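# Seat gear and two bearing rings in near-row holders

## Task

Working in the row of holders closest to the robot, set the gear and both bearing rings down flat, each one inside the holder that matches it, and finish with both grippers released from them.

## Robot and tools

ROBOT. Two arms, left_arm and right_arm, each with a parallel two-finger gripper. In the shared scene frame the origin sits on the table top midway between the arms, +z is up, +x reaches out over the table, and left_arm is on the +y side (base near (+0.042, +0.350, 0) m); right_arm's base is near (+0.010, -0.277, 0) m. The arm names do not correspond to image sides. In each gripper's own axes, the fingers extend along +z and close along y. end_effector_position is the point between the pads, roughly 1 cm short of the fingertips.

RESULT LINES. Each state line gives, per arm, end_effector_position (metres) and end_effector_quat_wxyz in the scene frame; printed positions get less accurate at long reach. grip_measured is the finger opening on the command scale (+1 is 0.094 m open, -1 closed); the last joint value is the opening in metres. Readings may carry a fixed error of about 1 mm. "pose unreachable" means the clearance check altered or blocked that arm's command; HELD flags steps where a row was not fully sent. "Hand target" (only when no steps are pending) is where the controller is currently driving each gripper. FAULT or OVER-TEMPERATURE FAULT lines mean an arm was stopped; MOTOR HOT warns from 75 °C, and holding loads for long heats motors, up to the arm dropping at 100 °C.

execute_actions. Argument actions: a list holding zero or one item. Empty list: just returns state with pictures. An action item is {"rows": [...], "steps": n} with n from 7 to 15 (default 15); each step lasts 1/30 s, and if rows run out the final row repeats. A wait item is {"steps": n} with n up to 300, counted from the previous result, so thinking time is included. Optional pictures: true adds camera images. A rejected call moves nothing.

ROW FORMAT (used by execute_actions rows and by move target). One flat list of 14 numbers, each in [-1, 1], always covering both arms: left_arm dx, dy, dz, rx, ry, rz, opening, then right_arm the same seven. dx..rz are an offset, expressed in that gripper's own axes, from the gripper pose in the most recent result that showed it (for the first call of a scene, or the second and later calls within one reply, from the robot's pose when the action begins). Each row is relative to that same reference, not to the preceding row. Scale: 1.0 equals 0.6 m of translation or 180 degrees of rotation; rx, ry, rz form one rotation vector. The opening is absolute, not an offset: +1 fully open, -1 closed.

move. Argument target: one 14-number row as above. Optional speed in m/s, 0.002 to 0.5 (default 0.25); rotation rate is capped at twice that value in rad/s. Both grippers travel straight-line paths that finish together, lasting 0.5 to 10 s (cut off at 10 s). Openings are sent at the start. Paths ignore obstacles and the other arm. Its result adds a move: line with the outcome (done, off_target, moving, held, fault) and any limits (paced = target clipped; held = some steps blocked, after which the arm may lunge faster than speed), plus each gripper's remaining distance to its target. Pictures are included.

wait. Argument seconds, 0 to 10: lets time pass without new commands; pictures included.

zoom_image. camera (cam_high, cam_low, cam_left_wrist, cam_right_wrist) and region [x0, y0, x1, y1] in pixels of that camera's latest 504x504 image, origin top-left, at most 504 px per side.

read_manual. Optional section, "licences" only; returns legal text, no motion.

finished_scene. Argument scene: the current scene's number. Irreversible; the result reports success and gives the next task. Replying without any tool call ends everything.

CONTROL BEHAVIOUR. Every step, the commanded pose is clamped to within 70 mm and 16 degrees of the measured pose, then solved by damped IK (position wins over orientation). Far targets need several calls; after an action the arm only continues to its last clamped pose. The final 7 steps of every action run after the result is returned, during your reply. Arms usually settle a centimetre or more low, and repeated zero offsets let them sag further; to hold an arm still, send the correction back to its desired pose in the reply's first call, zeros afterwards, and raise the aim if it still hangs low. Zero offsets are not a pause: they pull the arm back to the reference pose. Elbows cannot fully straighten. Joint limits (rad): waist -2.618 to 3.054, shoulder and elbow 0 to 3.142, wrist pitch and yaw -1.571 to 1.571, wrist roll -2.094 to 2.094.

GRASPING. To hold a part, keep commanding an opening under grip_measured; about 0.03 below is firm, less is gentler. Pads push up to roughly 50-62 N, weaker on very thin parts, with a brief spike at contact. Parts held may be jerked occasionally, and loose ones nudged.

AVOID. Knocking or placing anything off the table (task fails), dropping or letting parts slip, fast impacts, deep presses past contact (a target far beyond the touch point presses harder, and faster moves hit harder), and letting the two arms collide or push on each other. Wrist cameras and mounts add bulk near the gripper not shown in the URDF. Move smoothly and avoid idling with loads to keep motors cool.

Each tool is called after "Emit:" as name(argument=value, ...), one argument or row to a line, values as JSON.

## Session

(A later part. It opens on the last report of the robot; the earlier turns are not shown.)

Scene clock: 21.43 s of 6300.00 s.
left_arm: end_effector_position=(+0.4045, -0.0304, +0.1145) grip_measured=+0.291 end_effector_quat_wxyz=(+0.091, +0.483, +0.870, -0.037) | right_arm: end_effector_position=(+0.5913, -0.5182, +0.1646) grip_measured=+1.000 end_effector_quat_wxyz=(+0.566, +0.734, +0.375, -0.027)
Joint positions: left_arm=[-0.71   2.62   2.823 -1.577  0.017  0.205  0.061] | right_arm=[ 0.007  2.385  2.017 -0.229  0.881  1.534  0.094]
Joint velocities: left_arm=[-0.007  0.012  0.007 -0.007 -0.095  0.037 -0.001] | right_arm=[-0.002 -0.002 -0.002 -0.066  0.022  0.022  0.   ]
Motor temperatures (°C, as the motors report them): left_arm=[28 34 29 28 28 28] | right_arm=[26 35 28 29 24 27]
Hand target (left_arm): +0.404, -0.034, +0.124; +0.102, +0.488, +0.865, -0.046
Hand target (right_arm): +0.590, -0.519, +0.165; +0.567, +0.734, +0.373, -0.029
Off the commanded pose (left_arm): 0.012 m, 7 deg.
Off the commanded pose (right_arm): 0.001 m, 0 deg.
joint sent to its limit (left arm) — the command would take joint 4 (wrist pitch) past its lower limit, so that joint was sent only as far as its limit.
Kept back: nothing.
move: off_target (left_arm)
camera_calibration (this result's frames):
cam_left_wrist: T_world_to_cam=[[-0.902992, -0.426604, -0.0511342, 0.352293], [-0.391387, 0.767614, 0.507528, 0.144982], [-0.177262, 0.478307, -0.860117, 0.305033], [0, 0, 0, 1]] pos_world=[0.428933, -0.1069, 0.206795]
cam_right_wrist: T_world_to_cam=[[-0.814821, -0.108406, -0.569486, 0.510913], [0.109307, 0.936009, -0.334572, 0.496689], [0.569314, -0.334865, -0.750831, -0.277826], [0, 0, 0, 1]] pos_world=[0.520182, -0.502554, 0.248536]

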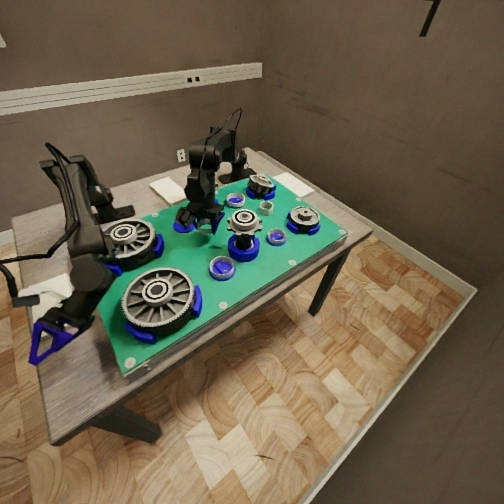

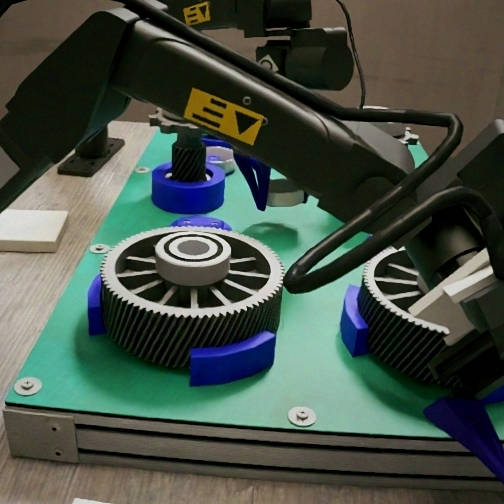

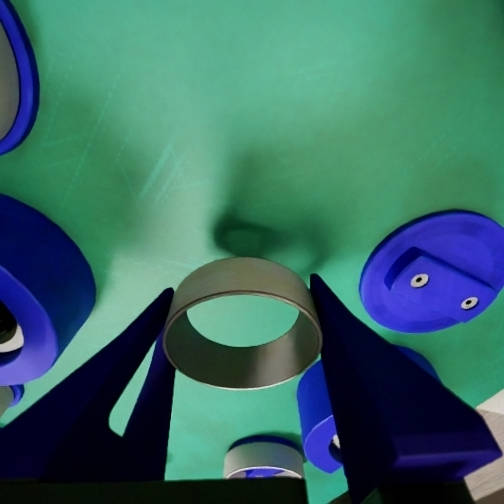

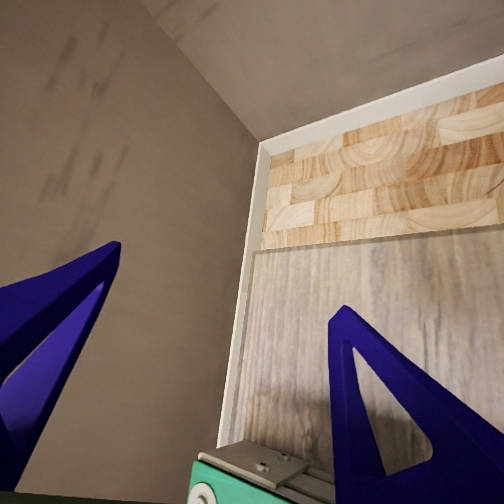

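Emit:
move(
  target=[0,0,0.042,0,0.04,0,0.27,0,0,0,0,0,0,1],
  speed=0.04,
)

Emit:
execute_actions(
  actions=[
    {"rows":[[0,0,0,0,0,0,1,0,0,0,0,0,0,1]],"steps":15},
  ],
  pictures=true,
)

Emit:
move(
  target=[0,0,-0.28,0,0,0,1,0,0,0,0,0,0,1],
)

Scene clock: 23.53 s of 6300.00 s.
left_arm: end_effector_position=(+0.4062, -0.0272, +0.0848) grip_measured=+0.291 end_effector_quat_wxyz=(+0.066, +0.484, +0.873, -0.019) | right_arm: end_effector_position=(+0.5923, -0.5175, +0.1640) grip_measured=+1.000 end_effector_quat_wxyz=(+0.565, +0.734, +0.377, -0.024)
Joint positions: left_arm=[-0.71   2.679  2.823 -1.577 -0.002  0.207  0.061] | right_arm=[ 0.007  2.385  2.017 -0.229  0.874  1.534  0.094]
Joint velocities: left_arm=[ 0.002  0.012 -0.007 -0.007 -0.007 -0.007 -0.   ] | right_arm=[ 0.002  0.007  0.002 -0.022 -0.11   0.051  0.   ]
Motor temperatures (°C, as the motors report them): left_arm=[28 35 29 28 28 28] | right_arm=[26 36 29 29 24 27]
Hand target (left_arm): +0.407, -0.034, +0.090; +0.081, +0.483, +0.872, -0.021
Hand target (right_arm): +0.591, -0.518, +0.165; +0.566, +0.734, +0.375, -0.027
Off the commanded pose (left_arm): 0.009 m, 4 deg.
Off the commanded pose (right_arm): 0.001 m, 0 deg.
elbow stopped short (left arm): the move would have taken joint 3 (elbow) straighter than the controller allows; a more bent joint 3 avoids this.
Kept back: nothing.
move: off_target (left_arm)
camera_calibration (this result's frames):
cam_left_wrist: T_world_to_cam=[[-0.903616, -0.425316, -0.050832, 0.353966], [-0.378453, 0.737146, 0.559811, 0.147736], [-0.200626, 0.525092, -0.82706, 0.286241], [0, 0, 0, 1]] pos_world=[0.433188, -0.108658, 0.172027]
cam_right_wrist: T_world_to_cam=[[-0.813762, -0.111004, -0.5705, 0.509639], [0.103922, 0.937982, -0.33074, 0.499352], [0.571832, -0.328431, -0.751759, -0.276572], [0, 0, 0, 1]] pos_world=[0.520984, -0.502646, 0.247989]

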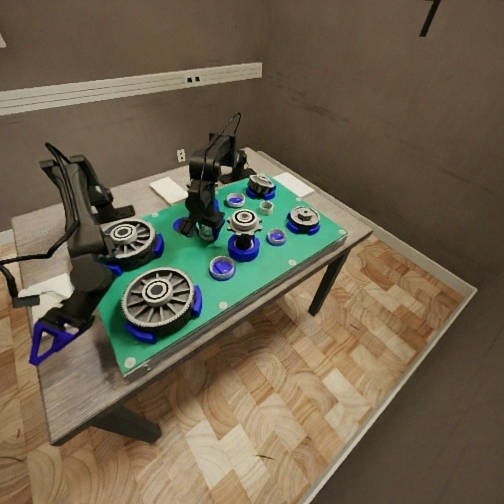

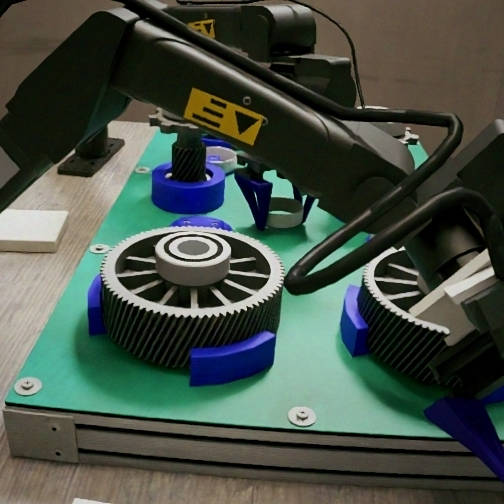

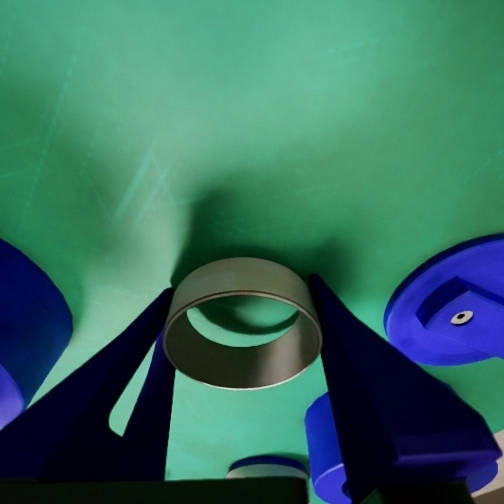

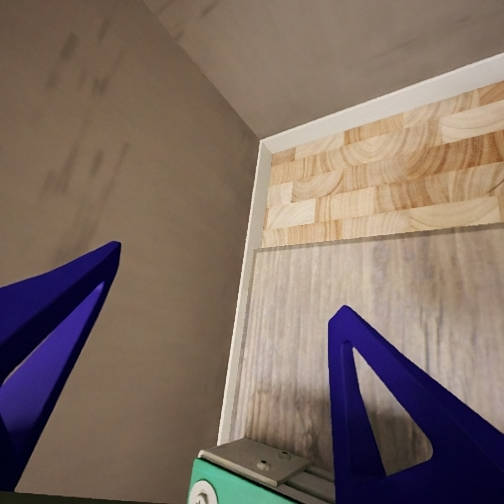

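Scene clock: 23.80 s of 6300.00 s.
left_arm: end_effector_position=(+0.4064, -0.0270, +0.0848) grip_measured=+1.000 end_effector_quat_wxyz=(+0.066, +0.484, +0.873, -0.019) | right_arm: end_effector_position=(+0.5930, -0.5170, +0.1636) grip_measured=+1.000 end_effector_quat_wxyz=(+0.564, +0.734, +0.378, -0.022)
Joint positions: left_arm=[-0.71   2.679  2.823 -1.577 -0.004  0.207  0.094] | right_arm=[ 0.007  2.385  2.017 -0.229  0.868  1.534  0.094]
Joint velocities: left_arm=[-0.007  0.002  0.007  0.022 -0.051 -0.066  0.   ] | right_arm=[-0.012  0.012  0.002 -0.037 -0.022 -0.081  0.   ]
Motor temperatures (°C, as the motors report them): left_arm=[28 35 29 28 28 28] | right_arm=[26 36 29 29 24 27]
Steps of this call (steps 1 to 8: the first 8 steps of this action). Readings (end_effector_position):
1: left_arm (+0.4063, -0.0271, +0.0848) | right_arm (+0.5924, -0.5174, +0.1639)
2: left_arm (+0.4063, -0.0271, +0.0848) | right_arm (+0.5925, -0.5173, +0.1638)
4: left_arm (+0.4064, -0.0271, +0.0848) | right_arm (+0.5928, -0.5172, +0.1637)
8: the state above
camera_calibration (this result's frames):
cam_left_wrist: T_world_to_cam=[[-0.903471, -0.425451, -0.0522624, 0.354282], [-0.379218, 0.736481, 0.560169, 0.147933], [-0.199835, 0.525916, -0.826728, 0.285854], [0, 0, 0, 1]] pos_world=[0.433306, -0.108555, 0.171972]
cam_right_wrist: T_world_to_cam=[[-0.812914, -0.113048, -0.571307, 0.508631], [0.0996604, 0.939506, -0.327713, 0.501446], [0.573794, -0.323339, -0.752471, -0.275568], [0, 0, 0, 1]] pos_world=[0.521618, -0.502714, 0.247557]

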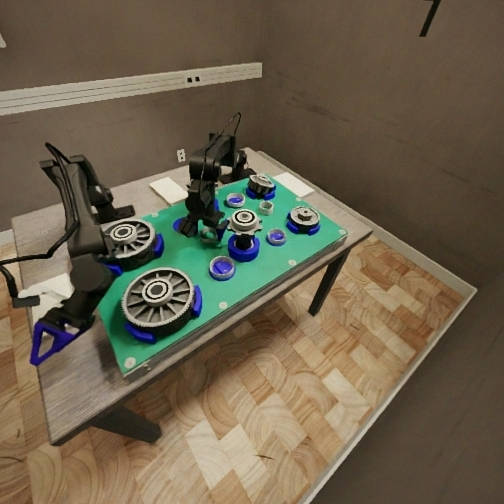

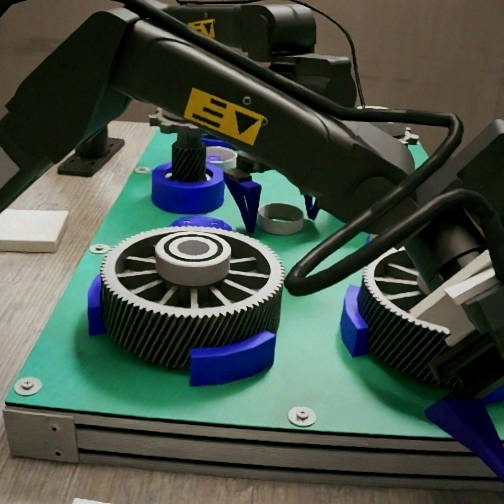

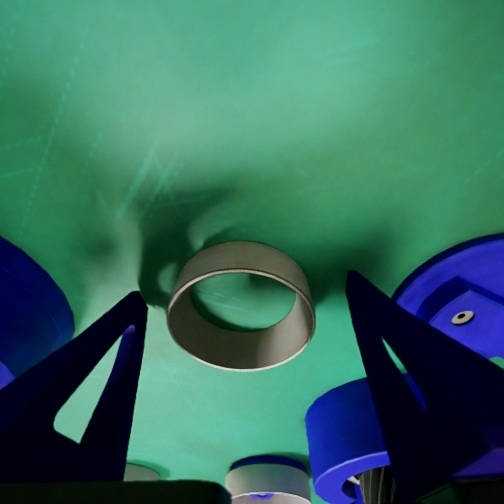

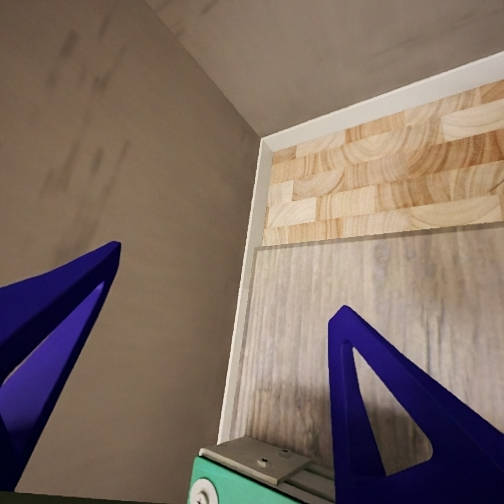

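Scene clock: 25.13 s of 6300.00 s.
left_arm: end_effector_position=(+0.3895, -0.0095, +0.2515) grip_measured=+1.000 end_effector_quat_wxyz=(+0.214, +0.472, +0.853, -0.064) | right_arm: end_effector_position=(+0.5941, -0.5162, +0.1629) grip_measured=+1.000 end_effector_quat_wxyz=(+0.562, +0.734, +0.381, -0.019)
Joint positions: left_arm=[-0.71   2.312  2.769 -1.578 -0.004  0.207  0.094] | right_arm=[ 0.007  2.385  2.017 -0.229  0.859  1.534  0.094]
Joint velocities: left_arm=[-0.002 -0.012 -0.022 -0.022  0.007  0.037  0.   ] | right_arm=[-0.002 -0.007  0.002 -0.007  0.037  0.037  0.   ]
Motor temperatures (°C, as the motors report them): left_arm=[28 36 29 28 28 28] | right_arm=[26 36 29 30 24 27]
Hand target (left_arm): +0.389, -0.007, +0.249; +0.207, +0.472, +0.855, -0.062
Hand target (right_arm): +0.593, -0.517, +0.163; +0.564, +0.734, +0.379, -0.021
Off your previous action's commanded pose (left_arm): 0.000 m, 0 deg at its last step (step 7 of this call).
Off your previous action's commanded pose (right_arm): 0.001 m, 0 deg at its last step (step 7 of this call).
Off the commanded pose (left_arm): 0.001 m, 18 deg; orientation clipped at the last step of the last action.
Off the commanded pose (right_arm): 0.001 m, 0 deg.
joint sent to its limit (left arm) — the command would take joint 4 (wrist pitch) past its lower limit, so that joint was sent only as far as its limit.
Kept back: nothing.
move: off_target (left_arm); limits=paced
camera_calibration (this result's frames):
cam_left_wrist: T_world_to_cam=[[-0.881649, -0.448174, -0.147767, 0.370522], [-0.471861, 0.832948, 0.289041, 0.140432], [-0.00645828, 0.324559, -0.945843, 0.363722], [0, 0, 0, 1]] pos_world=[0.395284, -0.0689637, 0.358184]
cam_right_wrist: T_world_to_cam=[[-0.811652, -0.116033, -0.572501, 0.507149], [0.0933946, 0.941688, -0.323267, 0.504506], [0.576627, -0.315849, -0.753485, -0.274073], [0, 0, 0, 1]] pos_world=[0.522548, -0.502806, 0.246924]

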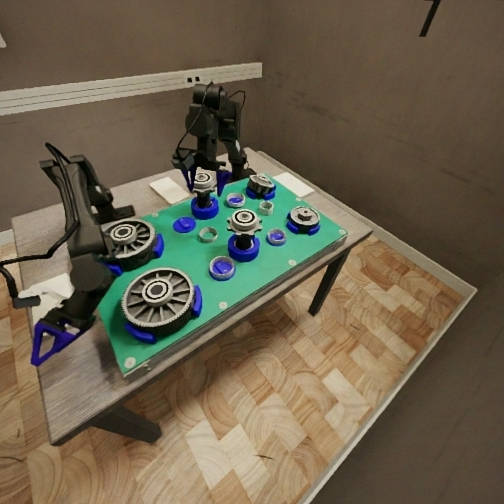

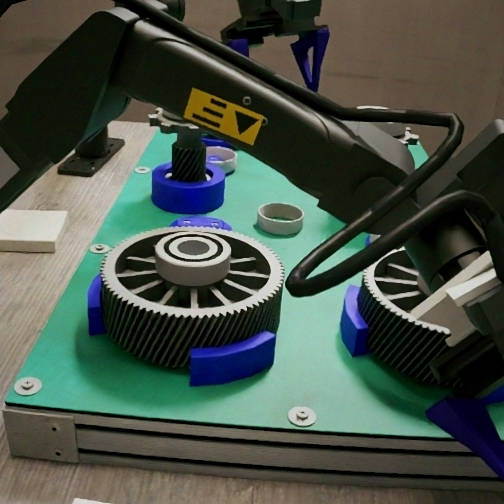

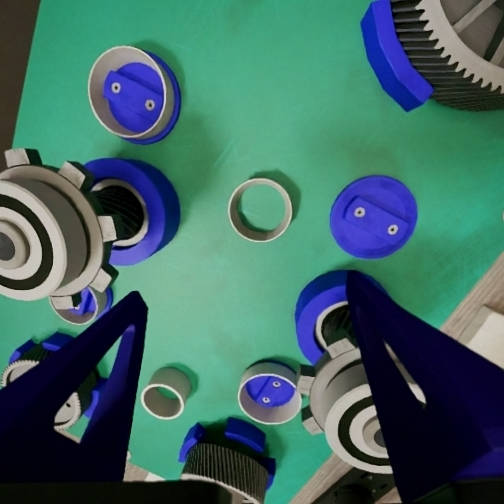

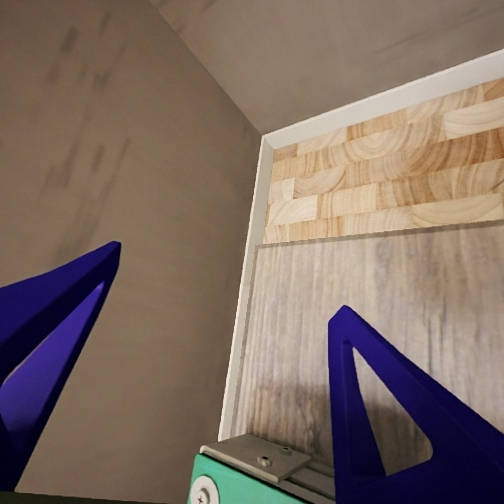

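Emit:
move(
  target=[0.313,0.085,-0.083,-0.125,0.118,-0.642,1,0,0,0,0,0,0,1],
)

Scene clock: 30.13 s of 6300.00 s.
left_arm: end_effector_position=(+0.3328, +0.1729, +0.2143) grip_measured=+1.000 end_effector_quat_wxyz=(+0.024, -0.488, +0.871, -0.046) | right_arm: end_effector_position=(+0.5950, -0.5155, +0.1624) grip_measured=+1.000 end_effector_quat_wxyz=(+0.561, +0.734, +0.382, -0.016)
Joint positions: left_arm=[-0.453  1.79   1.894 -1.572  0.003 -1.569  0.094] | right_arm=[ 0.007  2.385  2.017 -0.229  0.853  1.534  0.094]
Joint velocities: left_arm=[ 0.002 -0.007 -0.007 -0.007  0.007  0.066  0.   ] | right_arm=[-0.027 -0.002  0.017  0.007 -0.095 -0.051  0.   ]
Motor temperatures (°C, as the motors report them): left_arm=[28 36 29 28 28 28] | right_arm=[26 37 29 30 24 27]
Hand target (left_arm): +0.328, +0.179, +0.217; +0.023, -0.497, +0.867, -0.043
Hand target (right_arm): +0.594, -0.516, +0.163; +0.562, +0.734, +0.380, -0.019
Off the commanded pose (left_arm): 0.010 m, 6 deg.
Off the commanded pose (right_arm): 0.001 m, 0 deg.
joint sent to its limit (left arm) — the command would take joint 4 (wrist pitch) past its lower limit, so that joint was sent only as far as its limit.
Kept back: nothing.
move: off_target (left_arm)
camera_calibration (this result's frames):
cam_left_wrist: T_world_to_cam=[[0.778347, -0.620161, 0.0978584, -0.178645], [-0.520712, -0.550573, 0.652479, 0.150061], [-0.350764, -0.558811, -0.751462, 0.494664], [0, 0, 0, 1]] pos_world=[0.390697, 0.248255, 0.291291]
cam_right_wrist: T_world_to_cam=[[-0.810437, -0.118262, -0.573765, 0.505986], [0.0884891, 0.943462, -0.319453, 0.506849], [0.579105, -0.309668, -0.754151, -0.27295], [0, 0, 0, 1]] pos_world=[0.523285, -0.502877, 0.246386]

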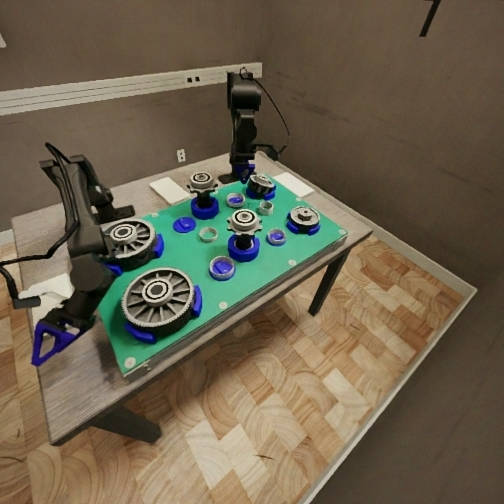

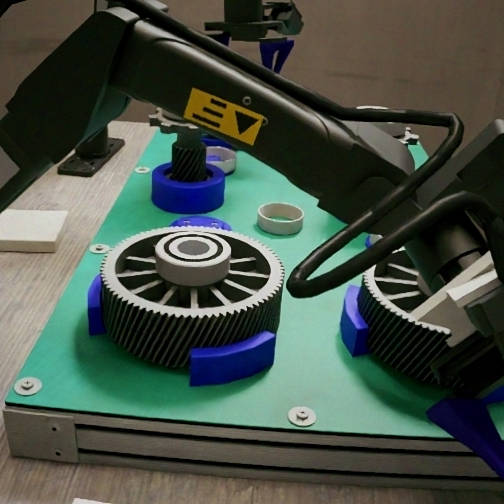

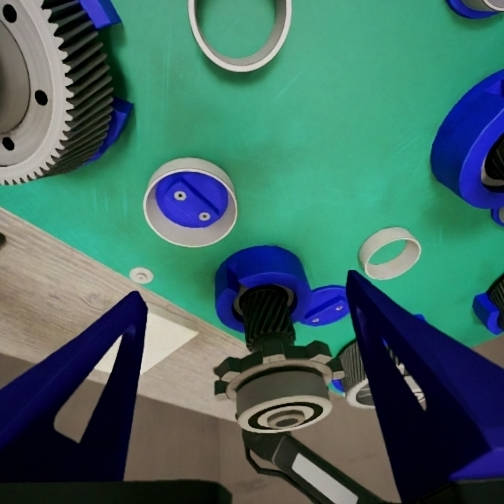

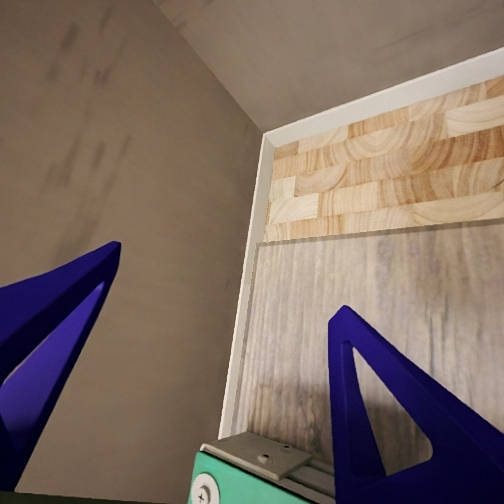

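Emit:
move(
  target=[0.034,0.073,0.135,-0.033,0,-0.008,1,0,0,0,0,0,0,1],
  speed=0.15,
)

Scene clock: 31.70 s of 6300.00 s.
left_arm: end_effector_position=(+0.2943, +0.1734, +0.1252) grip_measured=+1.000 end_effector_quat_wxyz=(-0.009, -0.498, +0.867, +0.009) | right_arm: end_effector_position=(+0.5959, -0.5148, +0.1619) grip_measured=+1.000 end_effector_quat_wxyz=(+0.560, +0.734, +0.385, -0.013)
Joint positions: left_arm=[-0.513  1.728  1.465 -1.331  0.009 -1.651  0.094] | right_arm=[ 0.007  2.385  2.017 -0.229  0.845  1.534  0.094]
Joint velocities: left_arm=[ 0.012 -0.022 -0.007 -0.007 -0.037  0.081  0.   ] | right_arm=[-0.007 -0.007 -0.012  0.037  0.007  0.11   0.   ]
Motor temperatures (°C, as the motors report them): left_arm=[28 36 29 28 28 28] | right_arm=[26 37 29 30 24 27]
Hand target (left_arm): +0.293, +0.172, +0.129; -0.002, -0.499, +0.867, -0.001
Hand target (right_arm): +0.595, -0.516, +0.162; +0.561, +0.734, +0.383, -0.016
Off the commanded pose (left_arm): 0.005 m, 1 deg.
Off the commanded pose (right_arm): 0.001 m, 0 deg.
Kept back: nothing.
move: done
camera_calibration (this result's frames):
cam_left_wrist: T_world_to_cam=[[0.795503, -0.605327, -0.0274624, -0.131557], [-0.434767, -0.601753, 0.669978, 0.169909], [-0.422082, -0.52103, -0.741873, 0.427745], [0, 0, 0, 1]] pos_world=[0.359068, 0.245476, 0.199885]
cam_right_wrist: T_world_to_cam=[[-0.809315, -0.120817, -0.574815, 0.504703], [0.0830495, 0.945249, -0.315606, 0.509469], [0.581474, -0.303163, -0.75497, -0.271617], [0, 0, 0, 1]] pos_world=[0.524091, -0.502943, 0.24584]

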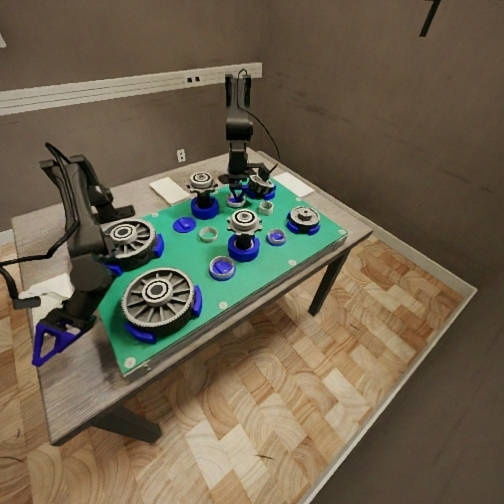

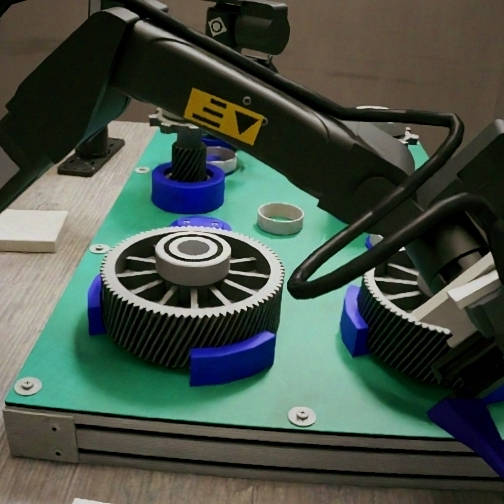

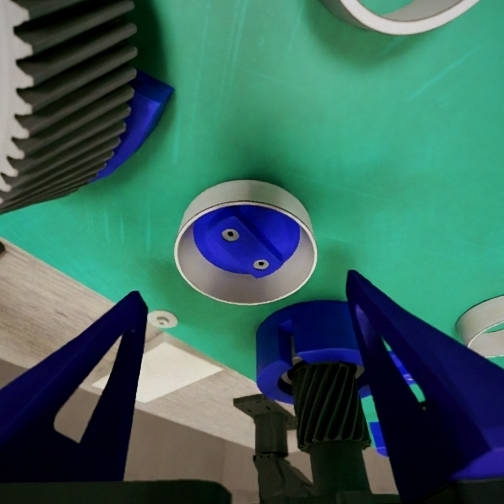

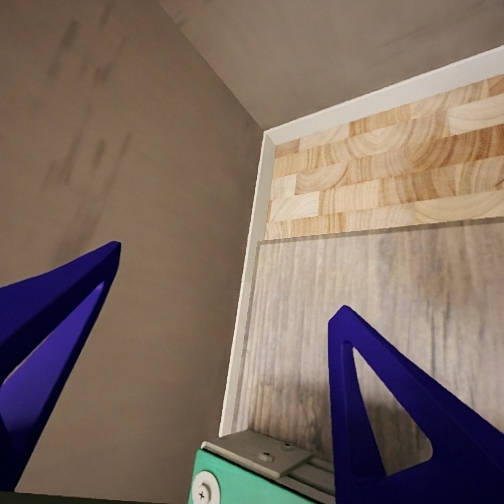

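Emit:
move(
  target=[0,0,0.058,0,0,0,1,0,0,0,0,0,0,1],
  speed=0.05,
)

Emit:
move(
  target=[0,0,0,0,0,0,0.55,0,0,0,0,0,0,1],
)

Scene clock: 33.10 s of 6300.00 s.
left_arm: end_effector_position=(+0.2950, +0.1725, +0.0969) grip_measured=+1.000 end_effector_quat_wxyz=(-0.007, -0.498, +0.867, +0.002) | right_arm: end_effector_position=(+0.5968, -0.5141, +0.1613) grip_measured=+1.000 end_effector_quat_wxyz=(+0.559, +0.734, +0.386, -0.011)
Joint positions: left_arm=[-0.513  1.728  1.353 -1.205  0.011 -1.652  0.094] | right_arm=[ 0.007  2.385  2.017 -0.229  0.838  1.534  0.094]
Joint velocities: left_arm=[-0.007 -0.007  0.002 -0.007 -0.007  0.007  0.   ] | right_arm=[ 0.007  0.012 -0.002 -0.022  0.051 -0.022  0.   ]
Motor temperatures (°C, as the motors report them): left_arm=[28 35 29 28 28 28] | right_arm=[26 37 29 30 24 27]
Hand target (left_arm): +0.294, +0.173, +0.091; -0.009, -0.498, +0.867, +0.009
Hand target (right_arm): +0.596, -0.515, +0.162; +0.560, +0.734, +0.384, -0.013
Off the commanded pose (left_arm): 0.007 m, 1 deg.
Off the commanded pose (right_arm): 0.001 m, 0 deg.
Kept back: nothing.
move: done
camera_calibration (this result's frames):
cam_left_wrist: T_world_to_cam=[[0.796188, -0.604886, -0.014054, -0.135007], [-0.440908, -0.595944, 0.671156, 0.189286], [-0.414348, -0.52817, -0.741183, 0.405504], [0, 0, 0, 1]] pos_world=[0.358968, 0.245315, 0.171614]
cam_right_wrist: T_world_to_cam=[[-0.808238, -0.123227, -0.575819, 0.503485], [0.077884, 0.946898, -0.311959, 0.511941], [0.583683, -0.296984, -0.755721, -0.270335], [0, 0, 0, 1]] pos_world=[0.524854, -0.502998, 0.245323]

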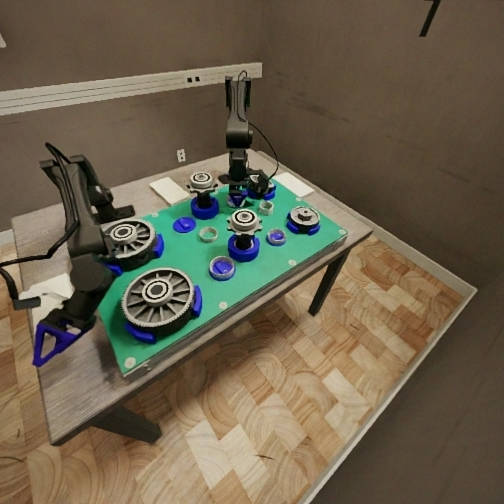

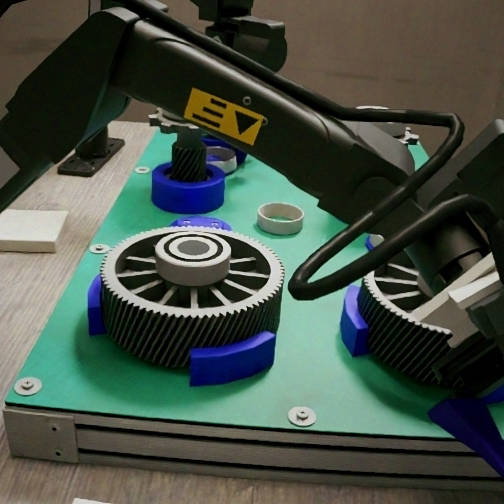

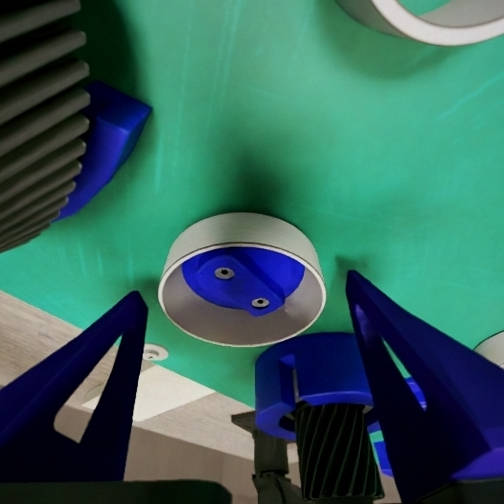

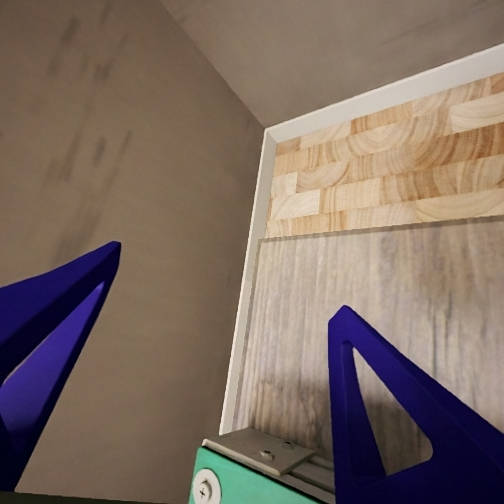

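Scene clock: 33.60 s of 6300.00 s.
left_arm: end_effector_position=(+0.2949, +0.1724, +0.0969) grip_measured=+0.566 end_effector_quat_wxyz=(-0.008, -0.498, +0.867, +0.002) | right_arm: end_effector_position=(+0.5977, -0.5135, +0.1608) grip_measured=+1.000 end_effector_quat_wxyz=(+0.557, +0.734, +0.388, -0.008)
Joint positions: left_arm=[-0.513  1.728  1.353 -1.205  0.012 -1.652  0.074] | right_arm=[ 0.007  2.385  2.017 -0.229  0.832  1.534  0.094]
Joint velocities: left_arm=[-0.007 -0.027  0.007 -0.007  0.037 -0.095  0.   ] | right_arm=[-0.017 -0.017  0.002 -0.037 -0.051 -0.007  0.   ]
Motor temperatures (°C, as the motors report them): left_arm=[28 35 29 28 28 28] | right_arm=[26 37 29 30 24 27]
Hand target (left_arm): +0.295, +0.173, +0.097; -0.007, -0.498, +0.867, +0.002
Hand target (right_arm): +0.597, -0.514, +0.161; +0.559, +0.734, +0.386, -0.011
Off the commanded pose (left_arm): 0.000 m, 0 deg.
Off the commanded pose (right_arm): 0.001 m, 0 deg.
Kept back: nothing.
move: done
camera_calibration (this result's frames):
cam_left_wrist: T_world_to_cam=[[0.796186, -0.60489, -0.0140067, -0.135019], [-0.440462, -0.595318, 0.672004, 0.188812], [-0.414827, -0.528871, -0.740415, 0.405556], [0, 0, 0, 1]] pos_world=[0.3589, 0.245218, 0.171506]
cam_right_wrist: T_world_to_cam=[[-0.807146, -0.125627, -0.576831, 0.502266], [0.0727068, 0.948504, -0.308309, 0.514402], [0.585858, -0.29079, -0.756447, -0.269036], [0, 0, 0, 1]] pos_world=[0.525618, -0.503047, 0.244806]

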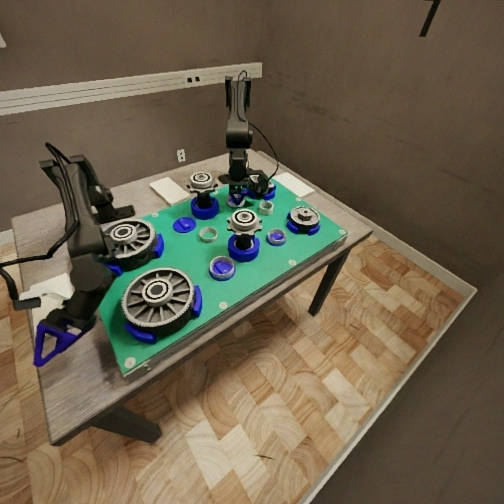

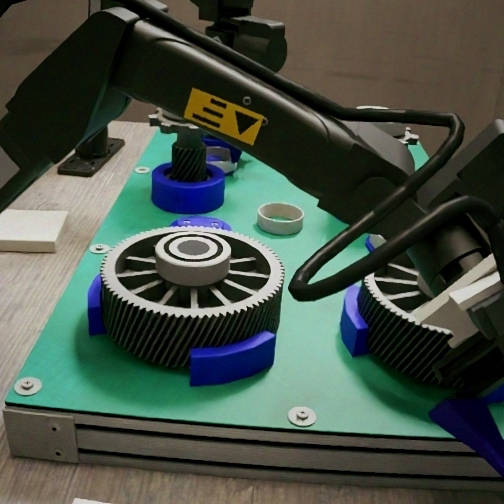

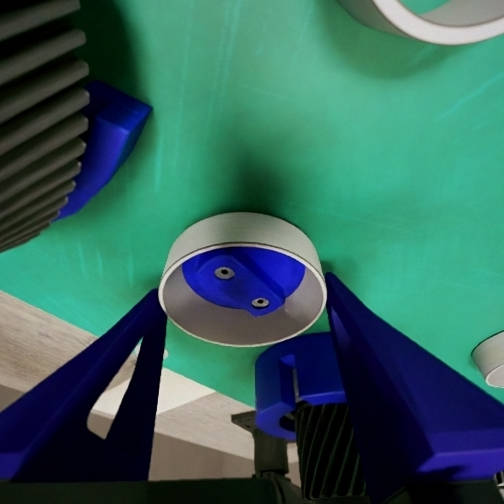

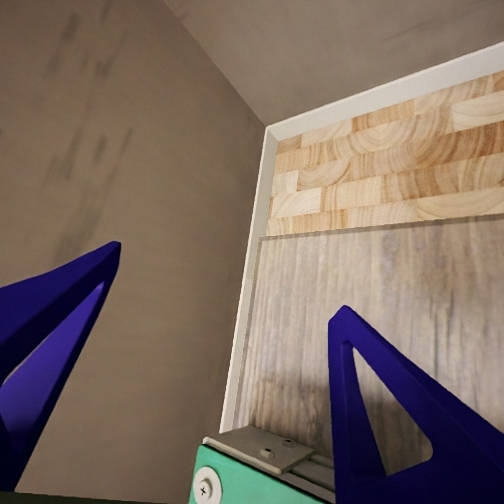

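The grip is too shallow, so I'm regrasping lower.

Emit:
move(
  target=[0,0,0.028,0,0,0,0.7,0,0,0,0,0,0,1],
  speed=0.03,
)

Emit:
move(
  target=[0,0,0,0,0,0,0.52,0,0,0,0,0,0,1],
)

Emit:
move(
  target=[0,0,-0.31,0,0,0,0.52,0,0,0,0,0,0,1],
  speed=0.2,
)

Scene clock: 34.83 s of 6300.00 s.
left_arm: end_effector_position=(+0.2962, +0.1711, +0.0869) grip_measured=+0.698 end_effector_quat_wxyz=(-0.005, -0.498, +0.867, -0.005) | right_arm: end_effector_position=(+0.5986, -0.5127, +0.1603) grip_measured=+1.000 end_effector_quat_wxyz=(+0.556, +0.734, +0.390, -0.005)
Joint positions: left_arm=[-0.513  1.728  1.312 -1.151  0.014 -1.652  0.08 ] | right_arm=[ 0.007  2.385  2.017 -0.229  0.824  1.534  0.094]
Joint velocities: left_arm=[ 0.012 -0.002 -0.007  0.022 -0.007 -0.037 -0.   ] | right_arm=[-0.007 -0.002 -0.027 -0.022  0.022  0.051  0.   ]
Motor temperatures (°C, as the motors report them): left_arm=[28 35 28 28 28 28] | right_arm=[26 37 29 30 24 27]
Hand target (left_arm): +0.295, +0.172, +0.080; -0.008, -0.498, +0.867, +0.002
Hand target (right_arm): +0.598, -0.513, +0.161; +0.557, +0.734, +0.388, -0.008
Off the commanded pose (left_arm): 0.007 m, 1 deg.
Off the commanded pose (right_arm): 0.001 m, 0 deg.
Kept back: nothing.
move: done
camera_calibration (this result's frames):
cam_left_wrist: T_world_to_cam=[[0.796262, -0.604952, -0.00020702, -0.138218], [-0.447304, -0.588989, 0.673061, 0.196228], [-0.407291, -0.53584, -0.739587, 0.396819], [0, 0, 0, 1]] pos_world=[0.359452, 0.244593, 0.16138]
cam_right_wrist: T_world_to_cam=[[-0.805978, -0.128149, -0.577908, 0.500977], [0.0672295, 0.950152, -0.304454, 0.516989], [0.588115, -0.284236, -0.757186, -0.267645], [0, 0, 0, 1]] pos_world=[0.526426, -0.503092, 0.244261]

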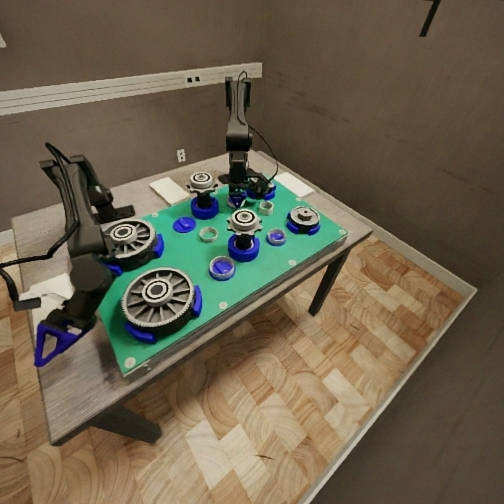

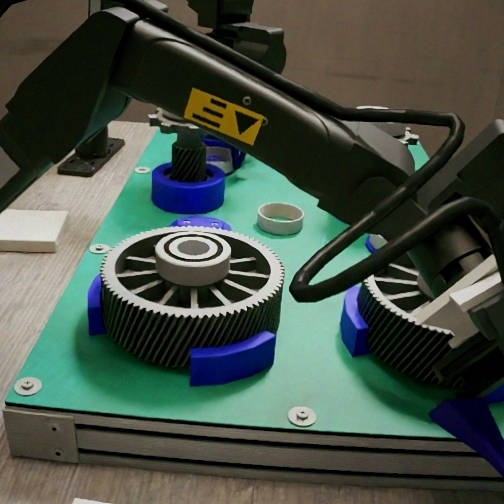

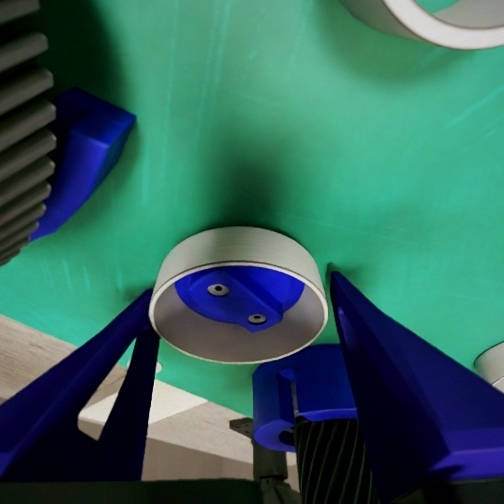

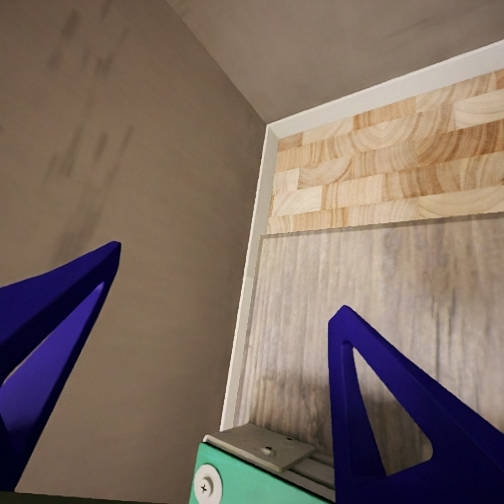

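Scene clock: 35.33 s of 6300.00 s.
left_arm: end_effector_position=(+0.2962, +0.1710, +0.0869) grip_measured=+0.568 end_effector_quat_wxyz=(-0.006, -0.498, +0.867, -0.005) | right_arm: end_effector_position=(+0.5995, -0.5121, +0.1598) grip_measured=+1.000 end_effector_quat_wxyz=(+0.555, +0.734, +0.392, -0.003)
Joint positions: left_arm=[-0.513  1.728  1.312 -1.151  0.014 -1.652  0.074] | right_arm=[ 0.007  2.385  2.017 -0.229  0.818  1.534  0.094]
Joint velocities: left_arm=[-0.017  0.017  0.002 -0.022  0.051  0.037 -0.001] | right_arm=[ 0.022 -0.002 -0.007 -0.066 -0.037  0.022  0.   ]
Motor temperatures (°C, as the motors report them): left_arm=[28 34 29 28 28 28] | right_arm=[26 37 29 30 24 27]
Hand target (left_arm): +0.296, +0.171, +0.087; -0.005, -0.498, +0.867, -0.005
Hand target (right_arm): +0.599, -0.513, +0.160; +0.556, +0.734, +0.390, -0.005
Off the commanded pose (left_arm): 0.000 m, 0 deg.
Off the commanded pose (right_arm): 0.001 m, 0 deg.
Kept back: nothing.
move: done
camera_calibration (this result's frames):
cam_left_wrist: T_world_to_cam=[[0.796261, -0.604953, -0.000191263, -0.138221], [-0.447158, -0.588778, 0.673342, 0.196074], [-0.407453, -0.536071, -0.739331, 0.396839], [0, 0, 0, 1]] pos_world=[0.35943, 0.24456, 0.161344]
cam_right_wrist: T_world_to_cam=[[-0.80492, -0.130396, -0.578879, 0.499822], [0.0623183, 0.951585, -0.301002, 0.519293], [0.590102, -0.278357, -0.757823, -0.266383], [0, 0, 0, 1]] pos_world=[0.527148, -0.503127, 0.243774]

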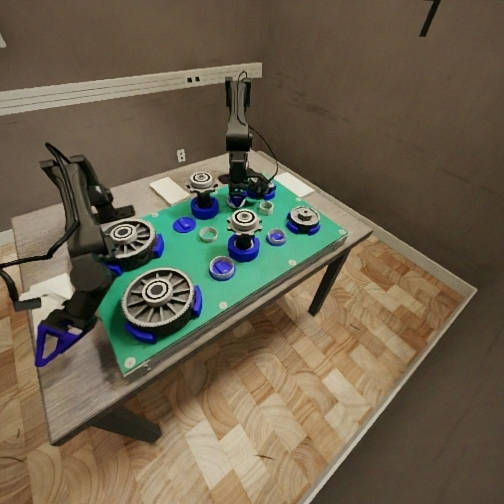

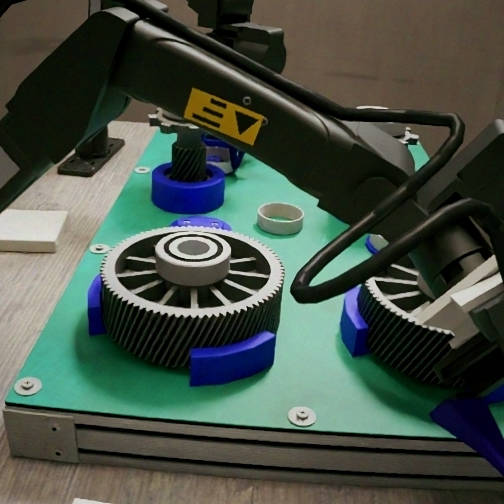

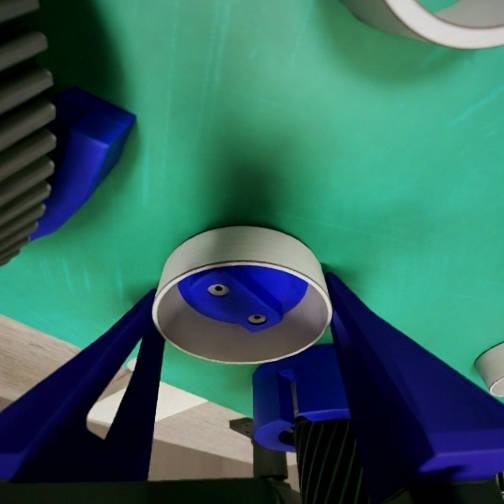

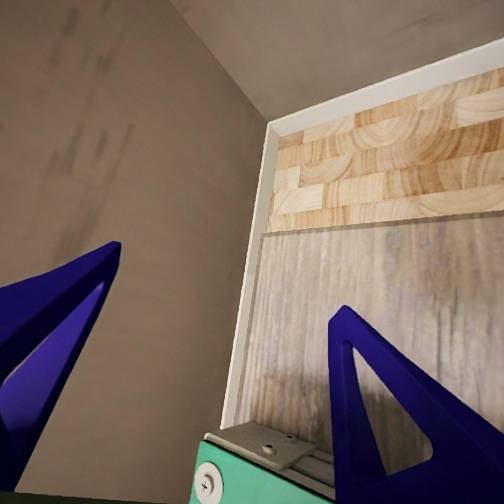

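Scene clock: 36.70 s of 6300.00 s.
left_arm: end_effector_position=(+0.2956, +0.1735, +0.2638) grip_measured=+0.568 end_effector_quat_wxyz=(+0.048, -0.496, +0.858, -0.121) | right_arm: end_effector_position=(+0.6003, -0.5114, +0.1593) grip_measured=+1.000 end_effector_quat_wxyz=(+0.554, +0.734, +0.394, -0.000)
Joint positions: left_arm=[-0.505  1.584  1.845 -1.571  0.018 -1.652  0.074] | right_arm=[ 0.007  2.385  2.017 -0.229  0.811  1.534  0.094]
Joint velocities: left_arm=[-0.007 -0.012 -0.002  0.051 -0.081 -0.037 -0.   ] | right_arm=[ 0.002 -0.017 -0.017  0.007 -0.066  0.037  0.   ]
Motor temperatures (°C, as the motors report them): left_arm=[28 34 29 28 28 28] | right_arm=[26 38 29 30 24 27]
Hand target (left_arm): +0.296, +0.177, +0.271; +0.052, -0.497, +0.857, -0.128
Hand target (right_arm): +0.599, -0.512, +0.160; +0.555, +0.734, +0.392, -0.003
Off the commanded pose (left_arm): 0.009 m, 15 deg.
Off the commanded pose (right_arm): 0.001 m, 0 deg.
joint sent to its limit (left arm) — the command would take joint 4 (wrist pitch) past its lower limit, so that joint was sent only as far as its limit.
Kept back: nothing.
move: off_target (left_arm)
camera_calibration (this result's frames):
cam_left_wrist: T_world_to_cam=[[0.773842, -0.580368, 0.253657, -0.200752], [-0.582099, -0.493808, 0.645998, 0.108786], [-0.249659, -0.647554, -0.719961, 0.496361], [0, 0, 0, 1]] pos_world=[0.342595, 0.25863, 0.338007]
cam_right_wrist: T_world_to_cam=[[-0.803785, -0.132765, -0.579916, 0.498597], [0.0571075, 0.953061, -0.297345, 0.521723], [0.592172, -0.272119, -0.758474, -0.26503], [0, 0, 0, 1]] pos_world=[0.527914, -0.503157, 0.243258]

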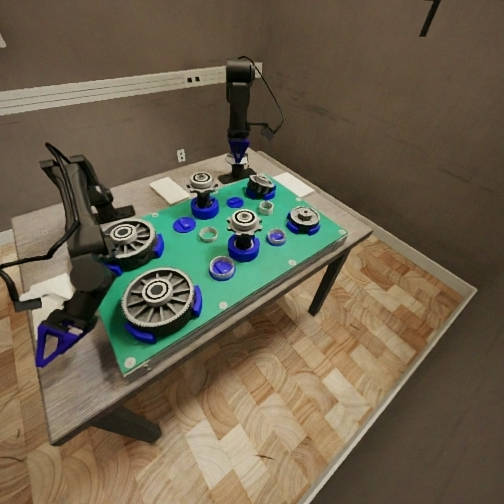

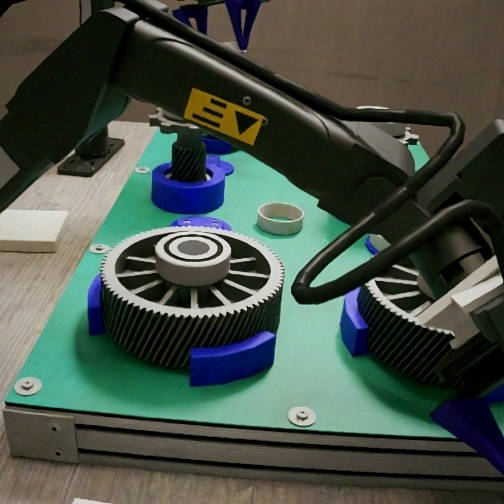

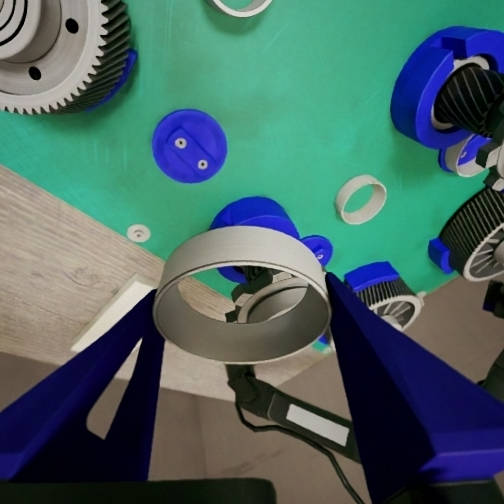

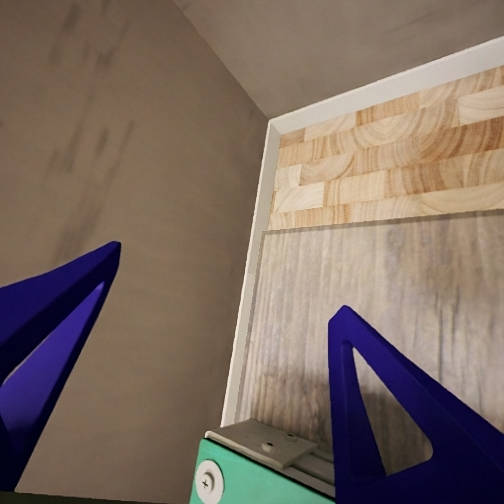

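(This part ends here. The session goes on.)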